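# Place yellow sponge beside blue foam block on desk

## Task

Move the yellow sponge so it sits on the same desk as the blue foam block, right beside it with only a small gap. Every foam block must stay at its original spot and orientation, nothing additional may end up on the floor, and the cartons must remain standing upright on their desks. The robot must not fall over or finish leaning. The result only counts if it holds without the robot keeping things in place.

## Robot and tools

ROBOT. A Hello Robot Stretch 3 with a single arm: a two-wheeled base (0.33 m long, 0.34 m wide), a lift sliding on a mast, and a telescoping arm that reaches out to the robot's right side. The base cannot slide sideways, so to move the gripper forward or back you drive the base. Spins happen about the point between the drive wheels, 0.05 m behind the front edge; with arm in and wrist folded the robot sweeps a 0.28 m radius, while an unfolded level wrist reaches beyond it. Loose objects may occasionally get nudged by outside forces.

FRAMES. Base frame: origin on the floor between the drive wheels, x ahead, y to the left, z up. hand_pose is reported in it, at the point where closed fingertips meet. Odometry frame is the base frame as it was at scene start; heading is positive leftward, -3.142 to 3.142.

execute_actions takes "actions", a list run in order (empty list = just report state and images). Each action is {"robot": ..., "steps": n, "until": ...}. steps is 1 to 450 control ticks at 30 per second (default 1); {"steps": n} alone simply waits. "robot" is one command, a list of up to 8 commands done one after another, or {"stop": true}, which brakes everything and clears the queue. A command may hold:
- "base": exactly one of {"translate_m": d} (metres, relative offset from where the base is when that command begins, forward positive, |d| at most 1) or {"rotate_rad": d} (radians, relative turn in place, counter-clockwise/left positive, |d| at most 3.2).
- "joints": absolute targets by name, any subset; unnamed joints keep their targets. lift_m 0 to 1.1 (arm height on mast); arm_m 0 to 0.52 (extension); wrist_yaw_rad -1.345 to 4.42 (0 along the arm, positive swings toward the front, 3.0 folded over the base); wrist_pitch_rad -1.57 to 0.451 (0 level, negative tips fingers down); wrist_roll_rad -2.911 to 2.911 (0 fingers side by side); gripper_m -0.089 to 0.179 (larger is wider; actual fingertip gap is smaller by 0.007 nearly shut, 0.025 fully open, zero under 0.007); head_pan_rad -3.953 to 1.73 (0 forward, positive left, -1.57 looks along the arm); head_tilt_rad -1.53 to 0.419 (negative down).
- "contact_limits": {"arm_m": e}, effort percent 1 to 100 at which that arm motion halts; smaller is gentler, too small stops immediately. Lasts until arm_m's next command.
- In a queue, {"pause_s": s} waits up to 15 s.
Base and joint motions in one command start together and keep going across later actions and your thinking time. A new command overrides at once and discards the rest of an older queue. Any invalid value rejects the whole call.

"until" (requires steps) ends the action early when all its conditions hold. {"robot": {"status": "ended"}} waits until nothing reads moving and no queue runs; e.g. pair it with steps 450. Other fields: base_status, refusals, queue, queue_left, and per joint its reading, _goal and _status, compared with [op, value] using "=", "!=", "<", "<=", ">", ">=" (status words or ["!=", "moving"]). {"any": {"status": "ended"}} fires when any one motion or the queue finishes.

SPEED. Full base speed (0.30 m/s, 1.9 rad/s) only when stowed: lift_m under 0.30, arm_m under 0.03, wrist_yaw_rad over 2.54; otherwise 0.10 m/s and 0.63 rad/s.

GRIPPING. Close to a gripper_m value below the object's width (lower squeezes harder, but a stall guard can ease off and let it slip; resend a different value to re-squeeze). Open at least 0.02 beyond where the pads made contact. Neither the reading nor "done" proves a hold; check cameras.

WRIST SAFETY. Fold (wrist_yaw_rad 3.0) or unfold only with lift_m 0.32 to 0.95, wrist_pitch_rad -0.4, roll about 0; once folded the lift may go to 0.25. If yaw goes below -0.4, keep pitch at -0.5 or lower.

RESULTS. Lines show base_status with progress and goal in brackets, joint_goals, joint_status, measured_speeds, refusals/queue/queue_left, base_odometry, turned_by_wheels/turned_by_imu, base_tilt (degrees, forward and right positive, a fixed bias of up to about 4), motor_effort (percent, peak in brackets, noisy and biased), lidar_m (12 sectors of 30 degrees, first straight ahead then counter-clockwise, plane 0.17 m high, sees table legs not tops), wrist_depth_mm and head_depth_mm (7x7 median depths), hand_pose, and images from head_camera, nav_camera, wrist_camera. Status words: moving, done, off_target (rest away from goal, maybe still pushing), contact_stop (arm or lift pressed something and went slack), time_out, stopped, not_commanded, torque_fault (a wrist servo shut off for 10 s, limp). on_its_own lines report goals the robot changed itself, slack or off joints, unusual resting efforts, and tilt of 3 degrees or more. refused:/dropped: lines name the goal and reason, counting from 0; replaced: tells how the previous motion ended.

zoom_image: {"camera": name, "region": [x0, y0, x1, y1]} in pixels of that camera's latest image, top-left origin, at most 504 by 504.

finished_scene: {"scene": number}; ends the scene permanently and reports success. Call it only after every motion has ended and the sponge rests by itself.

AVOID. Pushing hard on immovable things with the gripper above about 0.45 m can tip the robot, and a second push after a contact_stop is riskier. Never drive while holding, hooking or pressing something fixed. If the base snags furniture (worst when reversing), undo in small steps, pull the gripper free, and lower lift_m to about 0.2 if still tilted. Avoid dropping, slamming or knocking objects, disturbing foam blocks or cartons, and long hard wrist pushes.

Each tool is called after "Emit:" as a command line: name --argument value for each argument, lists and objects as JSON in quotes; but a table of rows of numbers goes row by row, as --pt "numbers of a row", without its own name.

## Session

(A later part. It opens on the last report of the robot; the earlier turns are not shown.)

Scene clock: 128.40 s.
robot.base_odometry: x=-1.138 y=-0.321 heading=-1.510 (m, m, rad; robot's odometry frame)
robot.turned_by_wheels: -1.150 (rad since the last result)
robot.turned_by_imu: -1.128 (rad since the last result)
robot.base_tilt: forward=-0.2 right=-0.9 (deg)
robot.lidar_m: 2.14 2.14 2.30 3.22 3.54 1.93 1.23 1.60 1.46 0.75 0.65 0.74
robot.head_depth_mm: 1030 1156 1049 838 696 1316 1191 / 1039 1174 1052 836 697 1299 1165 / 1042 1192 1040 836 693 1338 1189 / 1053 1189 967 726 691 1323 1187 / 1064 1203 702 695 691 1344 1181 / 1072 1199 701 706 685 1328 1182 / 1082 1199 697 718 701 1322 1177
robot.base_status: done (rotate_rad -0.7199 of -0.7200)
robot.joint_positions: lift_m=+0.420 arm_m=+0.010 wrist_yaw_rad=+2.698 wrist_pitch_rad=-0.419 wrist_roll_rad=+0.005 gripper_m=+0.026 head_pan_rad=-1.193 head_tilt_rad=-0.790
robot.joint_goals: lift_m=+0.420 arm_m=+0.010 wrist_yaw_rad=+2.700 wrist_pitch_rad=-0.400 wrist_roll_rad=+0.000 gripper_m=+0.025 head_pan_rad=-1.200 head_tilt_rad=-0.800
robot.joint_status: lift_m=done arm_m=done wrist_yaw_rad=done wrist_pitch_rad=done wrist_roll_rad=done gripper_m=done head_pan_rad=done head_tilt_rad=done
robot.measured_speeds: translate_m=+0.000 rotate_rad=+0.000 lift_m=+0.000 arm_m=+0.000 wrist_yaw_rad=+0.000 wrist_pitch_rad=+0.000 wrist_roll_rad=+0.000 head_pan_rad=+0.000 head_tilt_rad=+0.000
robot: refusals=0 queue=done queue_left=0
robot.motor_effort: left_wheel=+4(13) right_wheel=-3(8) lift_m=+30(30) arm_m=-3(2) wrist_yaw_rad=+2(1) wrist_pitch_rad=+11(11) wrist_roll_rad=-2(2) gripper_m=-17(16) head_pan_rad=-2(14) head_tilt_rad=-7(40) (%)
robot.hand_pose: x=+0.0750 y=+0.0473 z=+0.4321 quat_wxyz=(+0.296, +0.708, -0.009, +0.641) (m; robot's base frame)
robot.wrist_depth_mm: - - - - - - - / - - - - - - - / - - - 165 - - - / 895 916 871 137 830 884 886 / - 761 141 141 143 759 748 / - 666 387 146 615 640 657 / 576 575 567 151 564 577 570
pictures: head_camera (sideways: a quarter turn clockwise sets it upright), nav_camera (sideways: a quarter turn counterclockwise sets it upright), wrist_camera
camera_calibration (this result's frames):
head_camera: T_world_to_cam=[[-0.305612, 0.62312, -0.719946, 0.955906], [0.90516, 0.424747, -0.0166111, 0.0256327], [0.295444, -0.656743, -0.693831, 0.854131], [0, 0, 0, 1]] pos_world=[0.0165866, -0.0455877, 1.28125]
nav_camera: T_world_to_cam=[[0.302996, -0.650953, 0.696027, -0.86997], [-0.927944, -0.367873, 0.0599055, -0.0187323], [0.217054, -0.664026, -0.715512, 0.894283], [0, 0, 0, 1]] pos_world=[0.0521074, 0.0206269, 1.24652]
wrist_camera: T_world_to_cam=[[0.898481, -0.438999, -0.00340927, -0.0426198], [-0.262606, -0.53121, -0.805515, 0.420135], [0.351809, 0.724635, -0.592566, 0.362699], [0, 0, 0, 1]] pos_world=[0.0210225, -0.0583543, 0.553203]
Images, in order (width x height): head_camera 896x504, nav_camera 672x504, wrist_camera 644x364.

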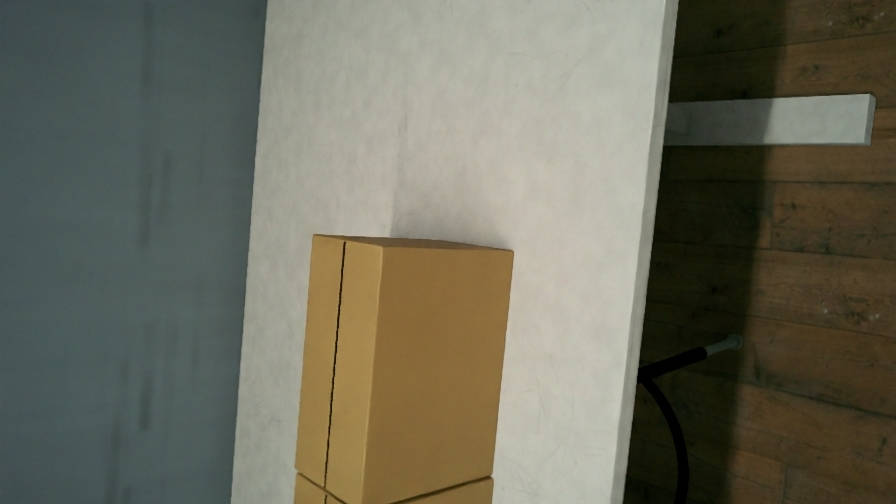

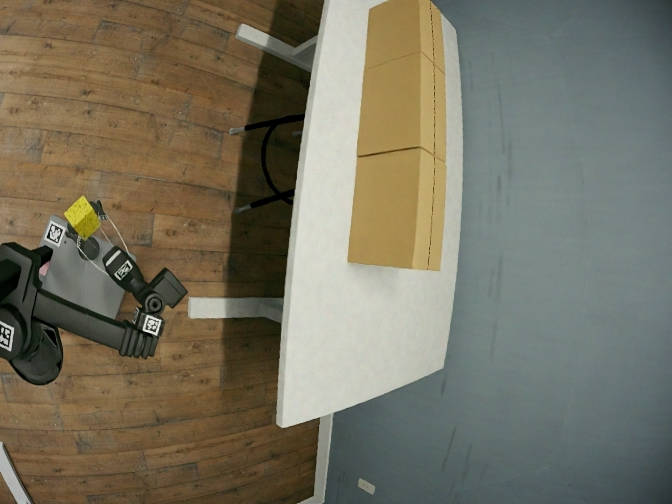

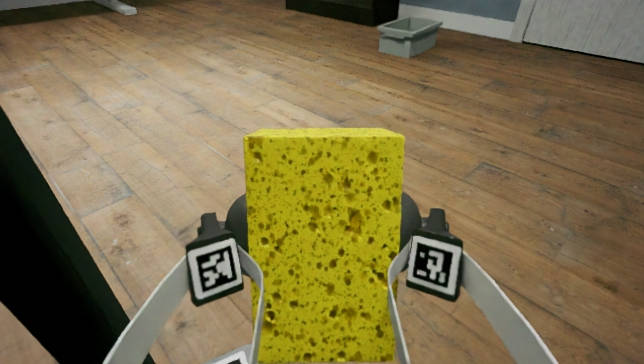

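Emit:
execute_actions --actions '[{"robot":{"base":{"rotate_rad":-0.17},"joints":{"lift_m":0.93}},"steps":400,"until":{"robot":{"base_status":["!=","moving"],"lift_m":[">",0.5]}}},{"robot":{"base":{"translate_m":0.49}},"steps":400,"until":{"robot":{"lift_m":[">",0.88]}}},{"robot":{"joints":{"wrist_pitch_rad":-1.57,"arm_m":0.03}},"steps":400,"until":{"robot":{"wrist_pitch_rad":["<",-1.3]}}},{"robot":{"joints":{"wrist_yaw_rad":0}},"steps":400,"until":{"robot":{"base_status":["!=","moving"],"wrist_yaw_rad":["<",1.5]}}},{"robot":{"base":{"rotate_rad":0.47},"joints":{"lift_m":1.095,"head_pan_rad":-1.4,"head_tilt_rad":-0.75}},"steps":400,"until":{"robot":{"status":"ended"}}}]'

Scene clock: 152.20 s.
robot.base_odometry: x=-1.192 y=-0.808 heading=-1.210 (m, m, rad; robot's odometry frame)
robot.turned_by_wheels: +0.300 (rad since the last result)
robot.turned_by_imu: +0.297 (rad since the last result)
robot.base_tilt: forward=-0.2 right=-0.8 (deg)
robot.lidar_m: 1.70 1.76 2.14 3.36 2.55 1.72 2.03 0.79 0.43 0.33 0.32 0.77
robot.head_depth_mm: 801 884 - - - - - / 817 911 1023 - - - - / 830 931 1028 873 499 497 - / 845 952 1034 864 485 531 536 / 862 970 1057 861 489 554 525 / 878 985 1064 860 495 566 523 / 896 1004 1091 858 506 576 522
robot.base_status: done (rotate_rad +0.4698 of +0.4700)
robot.joint_positions: lift_m=+1.095 arm_m=+0.030 wrist_yaw_rad=+0.003 wrist_pitch_rad=-1.559 wrist_roll_rad=+0.003 gripper_m=+0.026 head_pan_rad=-1.393 head_tilt_rad=-0.754
robot.joint_goals: lift_m=+1.095 arm_m=+0.030 wrist_yaw_rad=+0.000 wrist_pitch_rad=-1.570 wrist_roll_rad=+0.000 gripper_m=+0.025 head_pan_rad=-1.400 head_tilt_rad=-0.750
robot.joint_status: lift_m=done arm_m=done wrist_yaw_rad=done wrist_pitch_rad=done wrist_roll_rad=done gripper_m=done head_pan_rad=done head_tilt_rad=done
robot.measured_speeds: translate_m=+0.000 rotate_rad=+0.000 lift_m=+0.000 arm_m=+0.000 wrist_yaw_rad=+0.000 wrist_pitch_rad=+0.000 wrist_roll_rad=+0.000 head_pan_rad=+0.000 head_tilt_rad=+0.000
robot: refusals=0 queue=done queue_left=0
robot.motor_effort: left_wheel=-3(10) right_wheel=+3(6) lift_m=+30(32) arm_m=+1(3) wrist_yaw_rad=-2(2) wrist_pitch_rad=-2(10) wrist_roll_rad=-2(2) gripper_m=-16(16) head_pan_rad=-3(15) head_tilt_rad=+3(13) (%)
robot.hand_pose: x=-0.0217 y=-0.1537 z=+0.9769 quat_wxyz=(+0.503, +0.497, -0.503, -0.498) (m; robot's base frame)
robot.wrist_depth_mm: 382 385 379 388 387 388 391 / 389 396 397 397 403 396 408 / 409 407 414 165 407 411 415 / - - - 137 - - - / - - 143 141 143 - - / - - - 146 - - - / - - - 153 - - -
pictures: head_camera (sideways: a quarter turn clockwise sets it upright), nav_camera (sideways: a quarter turn counterclockwise sets it upright), wrist_camera
camera_calibration (this result's frames):
head_camera: T_world_to_cam=[[-0.171265, 0.645328, -0.744459, 0.987034], [0.971537, 0.236141, -0.018808, 0.0280887], [0.16366, -0.726491, -0.667403, 0.82056], [0, 0, 0, 1]] pos_world=[0.00746239, -0.0474649, 1.28298]
nav_camera: T_world_to_cam=[[0.163331, -0.672923, 0.721455, -0.902256], [-0.982857, -0.174378, 0.0598619, -0.0183433], [0.0855238, -0.718865, -0.689868, 0.861734], [0, 0, 0, 1]] pos_world=[0.0556385, 0.00912308, 1.24652]
wrist_camera: T_world_to_cam=[[-0.999949, 0.00455044, 0.00905665, -0.0273559], [0.00628172, 0.979482, 0.201434, -0.0188222], [-0.00795421, 0.201481, -0.97946, 1.15498], [0, 0, 0, 1]] pos_world=[-0.0180493, -0.214146, 1.1353]
Images, in order (width x height): head_camera 896x504, nav_camera 672x504, wrist_camera 644x364.

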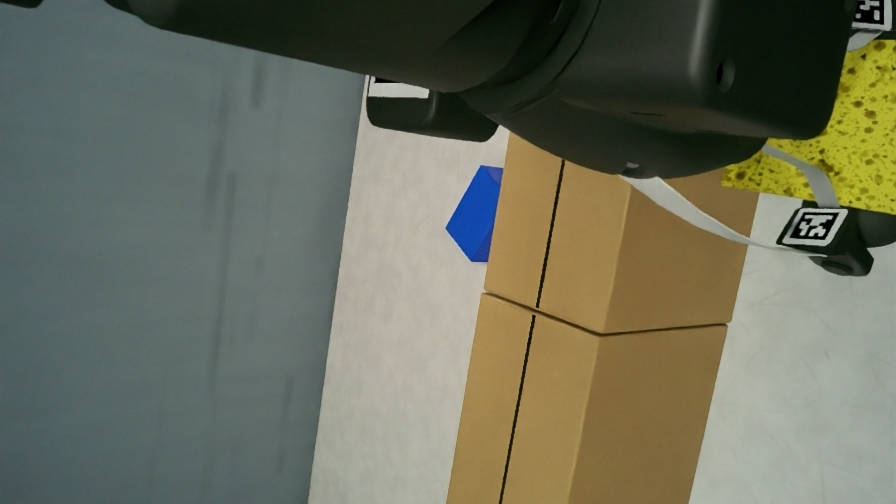

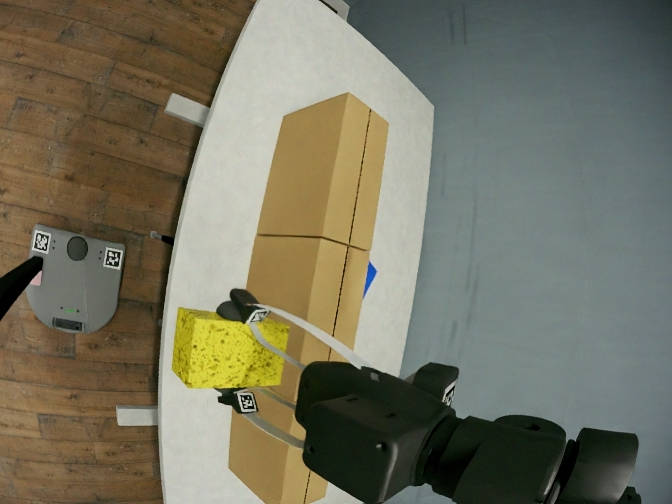

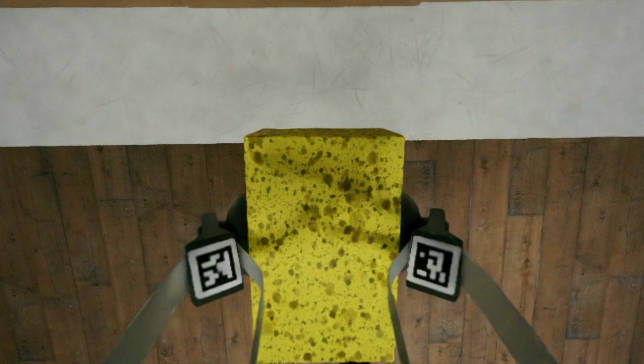

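Emit:
execute_actions --actions '[{"robot":{"joints":{"arm_m":0.46,"wrist_roll_rad":-1.15}},"steps":400,"until":{"robot":{"status":"ended"}}}]'

Scene clock: 162.47 s.
robot.base_odometry: x=-1.192 y=-0.808 heading=-1.210 (m, m, rad; robot's odometry frame)
robot.turned_by_wheels: +0.000 (rad since the last result)
robot.turned_by_imu: +0.000 (rad since the last result)
robot.base_tilt: forward=-0.2 right=-0.8 (deg)
robot.lidar_m: 1.70 1.76 2.13 3.36 2.56 1.72 2.03 0.79 0.43 0.32 0.32 0.78
robot.head_depth_mm: - 909 587 877 489 468 529 / 802 906 974 876 489 487 528 / 823 931 1026 869 487 509 525 / 848 947 1035 866 484 530 526 / 860 965 1055 862 486 554 523 / 878 984 1068 859 495 567 523 / 895 1010 1087 856 505 577 522
robot.base_status: done (rotate_rad +0.4698 of +0.4700)
robot.joint_positions: lift_m=+1.095 arm_m=+0.460 wrist_yaw_rad=+0.000 wrist_pitch_rad=-1.559 wrist_roll_rad=-1.145 gripper_m=+0.026 head_pan_rad=-1.393 head_tilt_rad=-0.754
robot.joint_goals: lift_m=+1.095 arm_m=+0.460 wrist_yaw_rad=+0.000 wrist_pitch_rad=-1.570 wrist_roll_rad=-1.150 gripper_m=+0.025 head_pan_rad=-1.400 head_tilt_rad=-0.750
robot.joint_status: lift_m=done arm_m=done wrist_yaw_rad=done wrist_pitch_rad=done wrist_roll_rad=done gripper_m=done head_pan_rad=done head_tilt_rad=done
robot.measured_speeds: translate_m=+0.000 rotate_rad=+0.000 lift_m=+0.000 arm_m=+0.000 wrist_yaw_rad=+0.000 wrist_pitch_rad=+0.000 wrist_roll_rad=+0.000 head_pan_rad=+0.000 head_tilt_rad=+0.000
robot: refusals=0 queue=done queue_left=0
robot.motor_effort: left_wheel=-2(2) right_wheel=+3(3) lift_m=+30(30) arm_m=+1(1) wrist_yaw_rad=+0(1) wrist_pitch_rad=-2(2) wrist_roll_rad=-2(2) gripper_m=-17(16) head_pan_rad=-2(2) head_tilt_rad=+3(3) (%)
robot.hand_pose: x=-0.0214 y=-0.5837 z=+0.9769 quat_wxyz=(+0.695, +0.687, -0.150, -0.149) (m; robot's base frame)
robot.wrist_depth_mm: 290 382 385 374 382 385 397 / 262 390 397 352 396 398 401 / 242 341 406 165 406 419 417 / 237 302 413 137 425 425 434 / 246 275 142 142 142 441 441 / 252 254 221 146 448 453 463 / 262 261 301 152 467 475 472
pictures: head_camera (sideways: a quarter turn clockwise sets it upright), nav_camera (sideways: a quarter turn counterclockwise sets it upright), wrist_camera
camera_calibration (this result's frames):
head_camera: T_world_to_cam=[[-0.171012, 0.645247, -0.744588, 0.9872], [0.971621, 0.235795, -0.0188196, 0.0281033], [0.163427, -0.726675, -0.667259, 0.820375], [0, 0, 0, 1]] pos_world=[0.00744629, -0.047469, 1.28299]
nav_camera: T_world_to_cam=[[0.163069, -0.672844, 0.721589, -0.902428], [-0.982921, -0.17402, 0.0598614, -0.0183424], [0.0852938, -0.719026, -0.689729, 0.861554], [0, 0, 0, 1]] pos_world=[0.0556436, 0.00909512, 1.24652]
wrist_camera: T_world_to_cam=[[-0.416203, -0.909083, 0.0185094, -0.555172], [-0.887606, 0.410619, 0.208682, 0.0440283], [-0.19731, 0.0704251, -0.977808, 1.15945], [0, 0, 0, 1]] pos_world=[0.0367863, -0.604431, 1.13481]
Images, in order (width x height): head_camera 896x504, nav_camera 672x504, wrist_camera 644x364.

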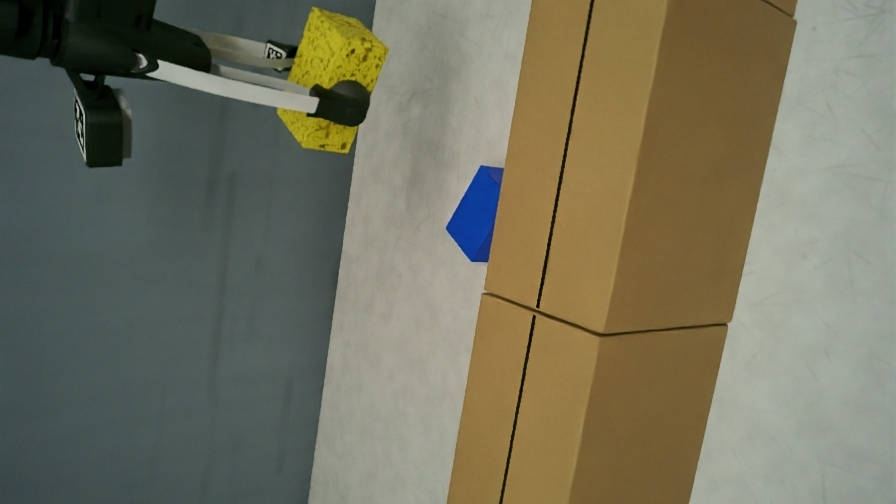

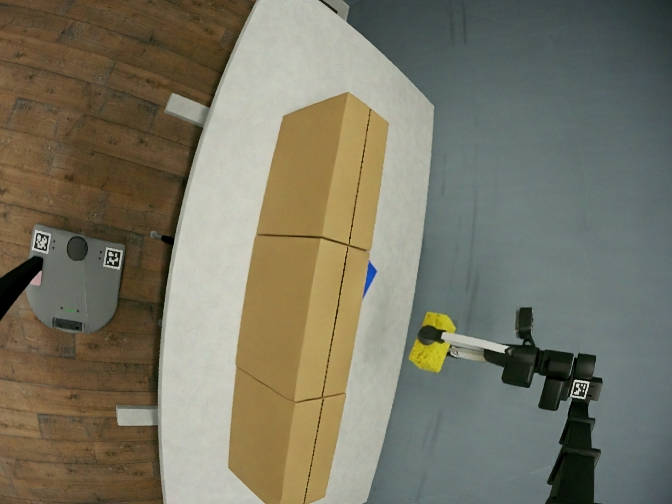

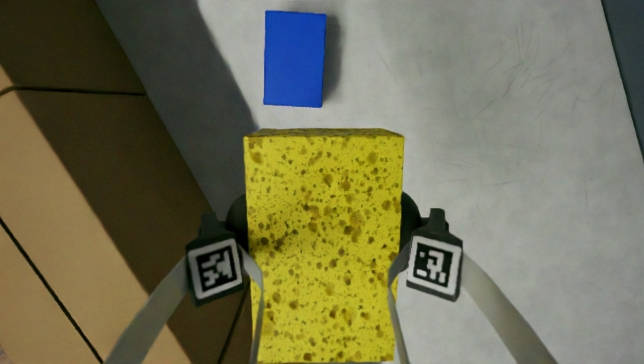

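Emit:
execute_actions --actions '[{"robot":{"joints":{"arm_m":0.443,"wrist_roll_rad":-1.11,"lift_m":0.925}},"steps":400,"until":{"robot":{"status":"ended"}}}]'

Scene clock: 171.00 s.
robot.base_odometry: x=-1.192 y=-0.808 heading=-1.210 (m, m, rad; robot's odometry frame)
robot.turned_by_wheels: +0.000 (rad since the last result)
robot.turned_by_imu: +0.000 (rad since the last result)
robot.base_tilt: forward=-0.2 right=-0.8 (deg)
robot.lidar_m: 1.70 1.76 2.14 3.34 2.56 1.72 2.03 0.79 0.43 0.32 0.32 0.78
robot.head_depth_mm: 800 - 1001 880 489 468 529 / 819 913 1000 682 489 488 527 / 831 930 1019 872 486 508 527 / 850 948 1042 866 485 528 525 / 858 972 1061 863 485 553 525 / 874 992 1071 861 495 566 525 / 894 1013 1093 859 506 575 522
robot.base_status: done (rotate_rad +0.4698 of +0.4700)
robot.joint_positions: lift_m=+0.925 arm_m=+0.443 wrist_yaw_rad=+0.000 wrist_pitch_rad=-1.559 wrist_roll_rad=-1.116 gripper_m=+0.026 head_pan_rad=-1.393 head_tilt_rad=-0.754
robot.joint_goals: lift_m=+0.925 arm_m=+0.443 wrist_yaw_rad=+0.000 wrist_pitch_rad=-1.570 wrist_roll_rad=-1.110 gripper_m=+0.025 head_pan_rad=-1.400 head_tilt_rad=-0.750
robot.joint_status: lift_m=done arm_m=done wrist_yaw_rad=done wrist_pitch_rad=done wrist_roll_rad=done gripper_m=done head_pan_rad=done head_tilt_rad=done
robot.measured_speeds: translate_m=+0.000 rotate_rad=+0.000 lift_m=+0.000 arm_m=+0.000 wrist_yaw_rad=+0.000 wrist_pitch_rad=+0.000 wrist_roll_rad=+0.000 head_pan_rad=+0.000 head_tilt_rad=+0.000
robot: refusals=0 queue=done queue_left=0
robot.motor_effort: left_wheel=-3(3) right_wheel=+3(3) lift_m=+20(28) arm_m=-3(1) wrist_yaw_rad=+0(0) wrist_pitch_rad=-2(2) wrist_roll_rad=+2(2) gripper_m=-16(18) head_pan_rad=-2(2) head_tilt_rad=+2(2) (%)
robot.hand_pose: x=-0.0214 y=-0.5671 z=+0.8075 quat_wxyz=(+0.693, +0.685, -0.160, -0.159) (m; robot's base frame)
robot.wrist_depth_mm: 225 225 221 184 228 229 227 / 231 232 232 190 236 236 236 / 225 238 240 164 236 246 245 / 205 243 248 138 247 249 252 / 188 249 143 141 142 260 262 / 177 215 207 147 266 271 269 / 165 207 272 151 278 276 282
pictures: head_camera (sideways: a quarter turn clockwise sets it upright), nav_camera (sideways: a quarter turn counterclockwise sets it upright), wrist_camera
camera_calibration (this result's frames):
head_camera: T_world_to_cam=[[-0.171012, 0.645247, -0.744587, 0.9872], [0.971621, 0.235795, -0.0188196, 0.0281033], [0.163427, -0.726675, -0.66726, 0.820375], [0, 0, 0, 1]] pos_world=[0.00744629, -0.047469, 1.28299]
nav_camera: T_world_to_cam=[[0.163069, -0.672844, 0.721589, -0.902428], [-0.982921, -0.17402, 0.0598614, -0.0183424], [0.0852938, -0.719026, -0.689729, 0.861554], [0, 0, 0, 1]] pos_world=[0.0556436, 0.00909512, 1.24652]
wrist_camera: T_world_to_cam=[[-0.442784, -0.89644, 0.0183875, -0.530268], [-0.875202, 0.436569, 0.208394, 0.0877951], [-0.19484, 0.076181, -0.977872, 0.995949], [0, 0, 0, 1]] pos_world=[0.0360951, -0.589555, 0.965365]
Images, in order (width x height): head_camera 896x504, nav_camera 672x504, wrist_camera 644x364.

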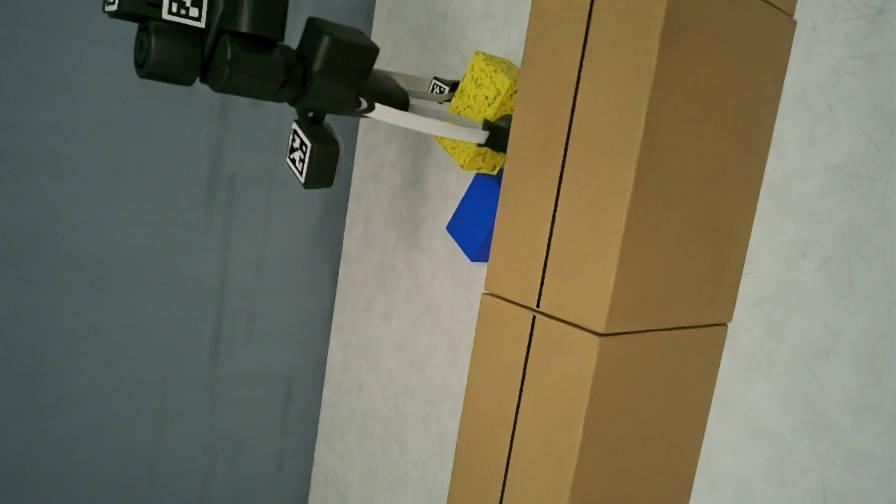

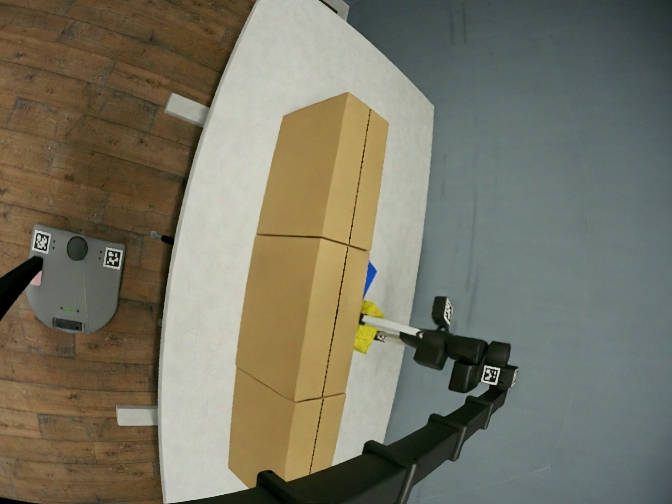

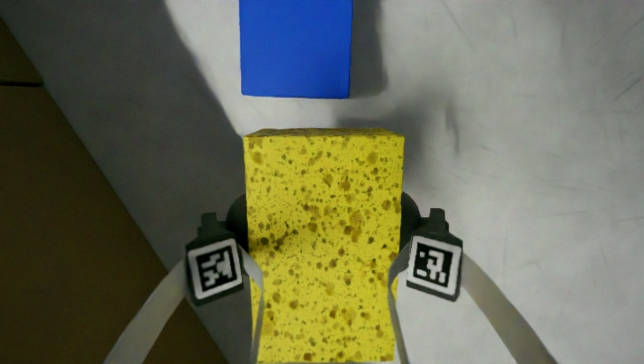

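Emit:
execute_actions --actions '[{"robot":{"joints":{"wrist_roll_rad":-1.075,"lift_m":0.866},"base":{"translate_m":0.008}},"steps":400,"until":{"robot":{"status":"ended"}}}]'

Scene clock: 176.60 s.
robot.base_odometry: x=-1.189 y=-0.815 heading=-1.210 (m, m, rad; robot's odometry frame)
robot.turned_by_wheels: +0.000 (rad since the last result)
robot.turned_by_imu: +0.000 (rad since the last result)
robot.base_tilt: forward=-0.2 right=-0.8 (deg)
robot.lidar_m: 1.69 1.75 2.13 3.35 2.56 1.73 2.03 0.80 0.43 0.32 0.32 0.77
robot.head_depth_mm: 804 874 - 860 490 468 530 / 816 904 1013 848 489 487 528 / 830 928 1031 865 487 506 527 / 845 951 1036 867 486 529 527 / 859 969 1061 867 490 557 525 / 881 991 1073 860 495 565 523 / 891 1008 1089 859 505 576 522
robot.base_status: done (translate_m +0.0080 of +0.0080)
robot.joint_positions: lift_m=+0.866 arm_m=+0.443 wrist_yaw_rad=+0.000 wrist_pitch_rad=-1.559 wrist_roll_rad=-1.081 gripper_m=+0.026 head_pan_rad=-1.393 head_tilt_rad=-0.754
robot.joint_goals: lift_m=+0.866 arm_m=+0.443 wrist_yaw_rad=+0.000 wrist_pitch_rad=-1.570 wrist_roll_rad=-1.075 gripper_m=+0.025 head_pan_rad=-1.400 head_tilt_rad=-0.750
robot.joint_status: lift_m=done arm_m=done wrist_yaw_rad=done wrist_pitch_rad=done wrist_roll_rad=done gripper_m=done head_pan_rad=done head_tilt_rad=done
robot.measured_speeds: translate_m=+0.000 rotate_rad=+0.000 lift_m=+0.000 arm_m=+0.000 wrist_yaw_rad=+0.000 wrist_pitch_rad=+0.000 wrist_roll_rad=+0.000 head_pan_rad=+0.000 head_tilt_rad=+0.000
robot: refusals=0 queue=done queue_left=0
robot.motor_effort: left_wheel=-2(5) right_wheel=+3(7) lift_m=+20(18) arm_m=-3(3) wrist_yaw_rad=+1(1) wrist_pitch_rad=-2(2) wrist_roll_rad=+1(1) gripper_m=-16(17) head_pan_rad=-2(2) head_tilt_rad=+3(2) (%)
robot.hand_pose: x=-0.0215 y=-0.5671 z=+0.7485 quat_wxyz=(+0.690, +0.682, -0.172, -0.171) (m; robot's base frame)
robot.wrist_depth_mm: 170 171 130 130 173 173 173 / 175 176 134 134 178 179 179 / 181 181 183 136 182 183 185 / 187 188 187 137 187 191 191 / 191 192 142 142 142 196 197 / 178 198 176 147 203 204 204 / 167 205 207 153 210 211 213
pictures: head_camera (sideways: a quarter turn clockwise sets it upright), nav_camera (sideways: a quarter turn counterclockwise sets it upright), wrist_camera
camera_calibration (this result's frames):
head_camera: T_world_to_cam=[[-0.171012, 0.645247, -0.744588, 0.9872], [0.971621, 0.235795, -0.0188196, 0.0281033], [0.163427, -0.726675, -0.667259, 0.820375], [0, 0, 0, 1]] pos_world=[0.00744629, -0.047469, 1.28299]
nav_camera: T_world_to_cam=[[0.163069, -0.672844, 0.721589, -0.902428], [-0.982921, -0.17402, 0.0598614, -0.0183424], [0.0852938, -0.719026, -0.689729, 0.861554], [0, 0, 0, 1]] pos_world=[0.0556436, 0.00909512, 1.24652]
wrist_camera: T_world_to_cam=[[-0.473795, -0.880446, 0.018239, -0.52067], [-0.859518, 0.466843, 0.208055, 0.117843], [-0.191696, 0.0828986, -0.977947, 0.942191], [0, 0, 0, 1]] pos_world=[0.0352113, -0.591543, 0.906392]
Images, in order (width x height): head_camera 896x504, nav_camera 672x504, wrist_camera 644x364.

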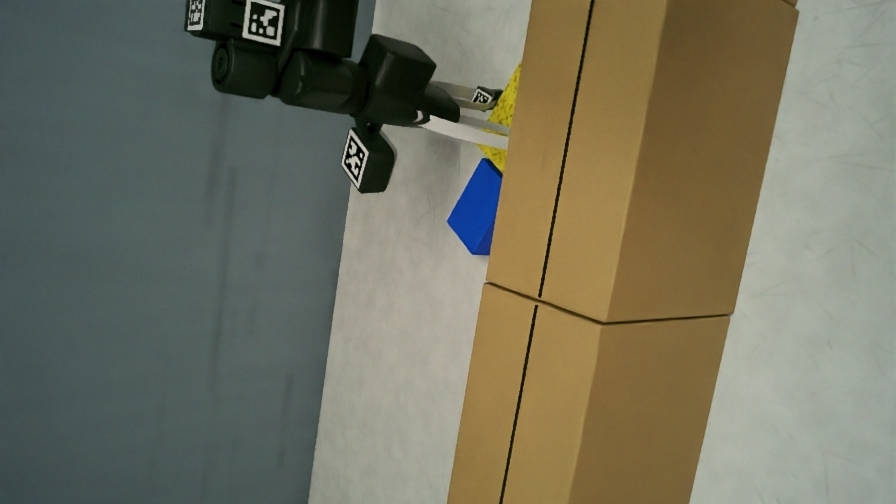

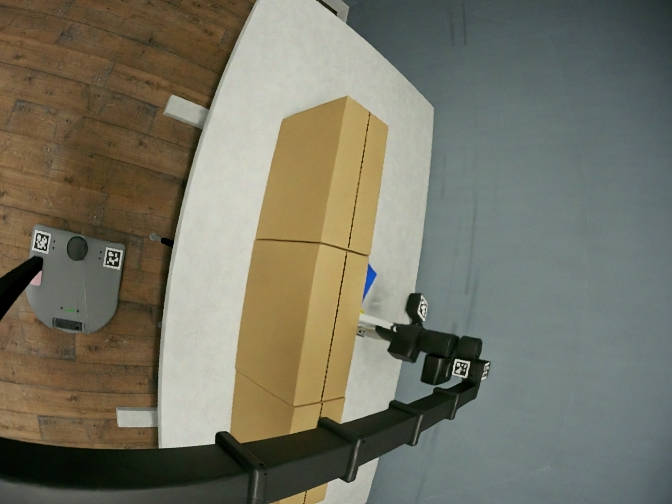

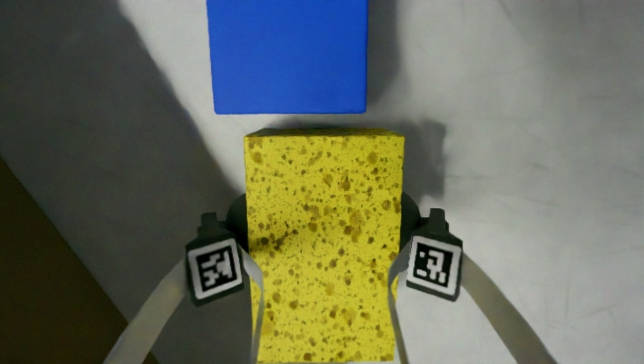

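Emit:
execute_actions --actions '[{"robot":[{"joints":{"lift_m":0.860}},{"joints":{"gripper_m":0.11}},{"joints":{"lift_m":0.95}}],"steps":400,"until":{"robot":{"status":"ended"}}}]'

Scene clock: 185.27 s.
robot.base_odometry: x=-1.189 y=-0.815 heading=-1.210 (m, m, rad; robot's odometry frame)
robot.turned_by_wheels: +0.000 (rad since the last result)
robot.turned_by_imu: +0.000 (rad since the last result)
robot.base_tilt: forward=-0.2 right=-0.8 (deg)
robot.lidar_m: 1.70 1.75 2.14 3.36 2.56 1.73 2.04 0.80 0.44 0.32 0.32 0.77
robot.head_depth_mm: 793 - 996 876 489 470 529 / 813 906 1041 848 489 487 528 / 833 931 1023 871 486 507 525 / 842 947 1041 866 484 528 525 / 865 972 1053 863 490 556 525 / 879 993 1068 859 495 566 521 / 894 1010 1087 857 505 575 523
robot.base_status: done (translate_m +0.0080 of +0.0080)
robot.joint_positions: lift_m=+0.950 arm_m=+0.443 wrist_yaw_rad=+0.000 wrist_pitch_rad=-1.560 wrist_roll_rad=-1.081 gripper_m=+0.110 head_pan_rad=-1.393 head_tilt_rad=-0.754
robot.joint_goals: lift_m=+0.950 arm_m=+0.443 wrist_yaw_rad=+0.000 wrist_pitch_rad=-1.570 wrist_roll_rad=-1.075 gripper_m=+0.110 head_pan_rad=-1.400 head_tilt_rad=-0.750
robot.joint_status: lift_m=done arm_m=done wrist_yaw_rad=done wrist_pitch_rad=done wrist_roll_rad=done gripper_m=done head_pan_rad=done head_tilt_rad=done
robot.measured_speeds: translate_m=+0.000 rotate_rad=+0.000 lift_m=+0.000 arm_m=+0.000 wrist_yaw_rad=+0.000 wrist_pitch_rad=+0.000 wrist_roll_rad=+0.000 head_pan_rad=+0.000 head_tilt_rad=+0.000
robot: refusals=0 queue=done queue_left=0
robot.motor_effort: left_wheel=-2(2) right_wheel=+3(3) lift_m=+30(30) arm_m=-3(3) wrist_yaw_rad=+0(0) wrist_pitch_rad=-2(2) wrist_roll_rad=+2(2) gripper_m=+0(81) head_pan_rad=-2(2) head_tilt_rad=+3(3) (%)
robot.hand_pose: x=-0.0215 y=-0.5669 z=+0.8320 quat_wxyz=(+0.689, +0.683, -0.172, -0.171) (m; robot's base frame)
robot.wrist_depth_mm: 247 247 248 207 250 251 253 / 248 256 254 216 257 260 262 / 231 263 265 222 267 268 266 / 209 271 271 228 275 276 276 / 191 234 283 236 282 287 285 / 179 210 290 294 295 299 297 / 162 209 294 307 308 311 308
pictures: head_camera (sideways: a quarter turn clockwise sets it upright), nav_camera (sideways: a quarter turn counterclockwise sets it upright), wrist_camera
camera_calibration (this result's frames):
head_camera: T_world_to_cam=[[-0.171012, 0.645247, -0.744588, 0.9872], [0.971621, 0.235795, -0.0188196, 0.0281033], [0.163427, -0.726675, -0.667259, 0.820375], [0, 0, 0, 1]] pos_world=[0.00744629, -0.047469, 1.28299]
nav_camera: T_world_to_cam=[[0.163069, -0.672844, 0.721589, -0.902428], [-0.982921, -0.17402, 0.0598614, -0.0183424], [0.0852938, -0.719026, -0.689729, 0.861554], [0, 0, 0, 1]] pos_world=[0.0556436, 0.00909512, 1.24652]
wrist_camera: T_world_to_cam=[[-0.473802, -0.880462, 0.0172706, -0.521148], [-0.859514, 0.46662, 0.208568, 0.0997876], [-0.191695, 0.0839756, -0.977855, 1.02435], [0, 0, 0, 1]] pos_world=[0.0352112, -0.591434, 0.989854]
Images, in order (width x height): head_camera 896x504, nav_camera 672x504, wrist_camera 644x364.

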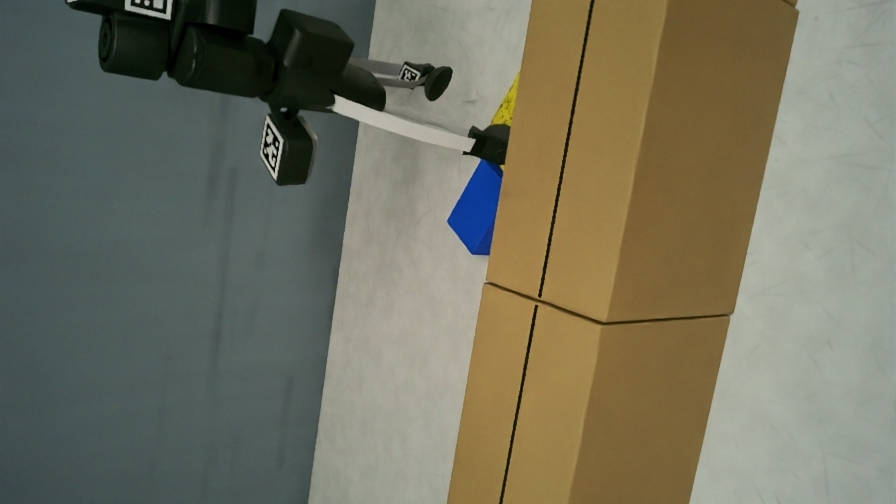

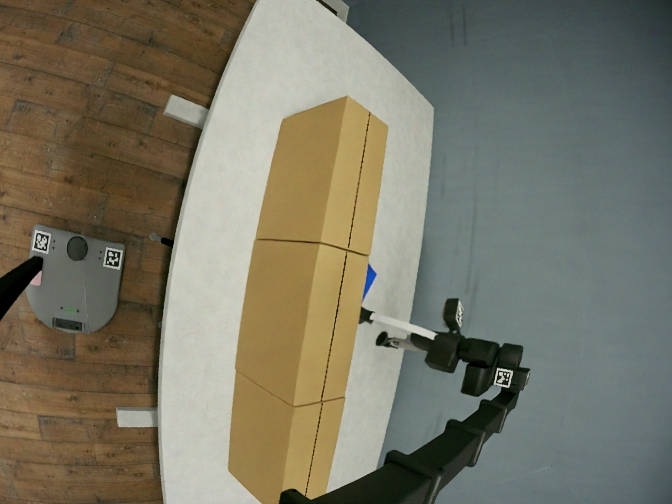

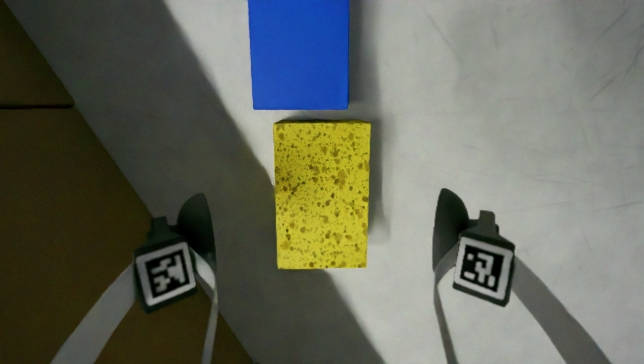

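Emit:
finished_scene --scene 2

The scene is finished: the task was done.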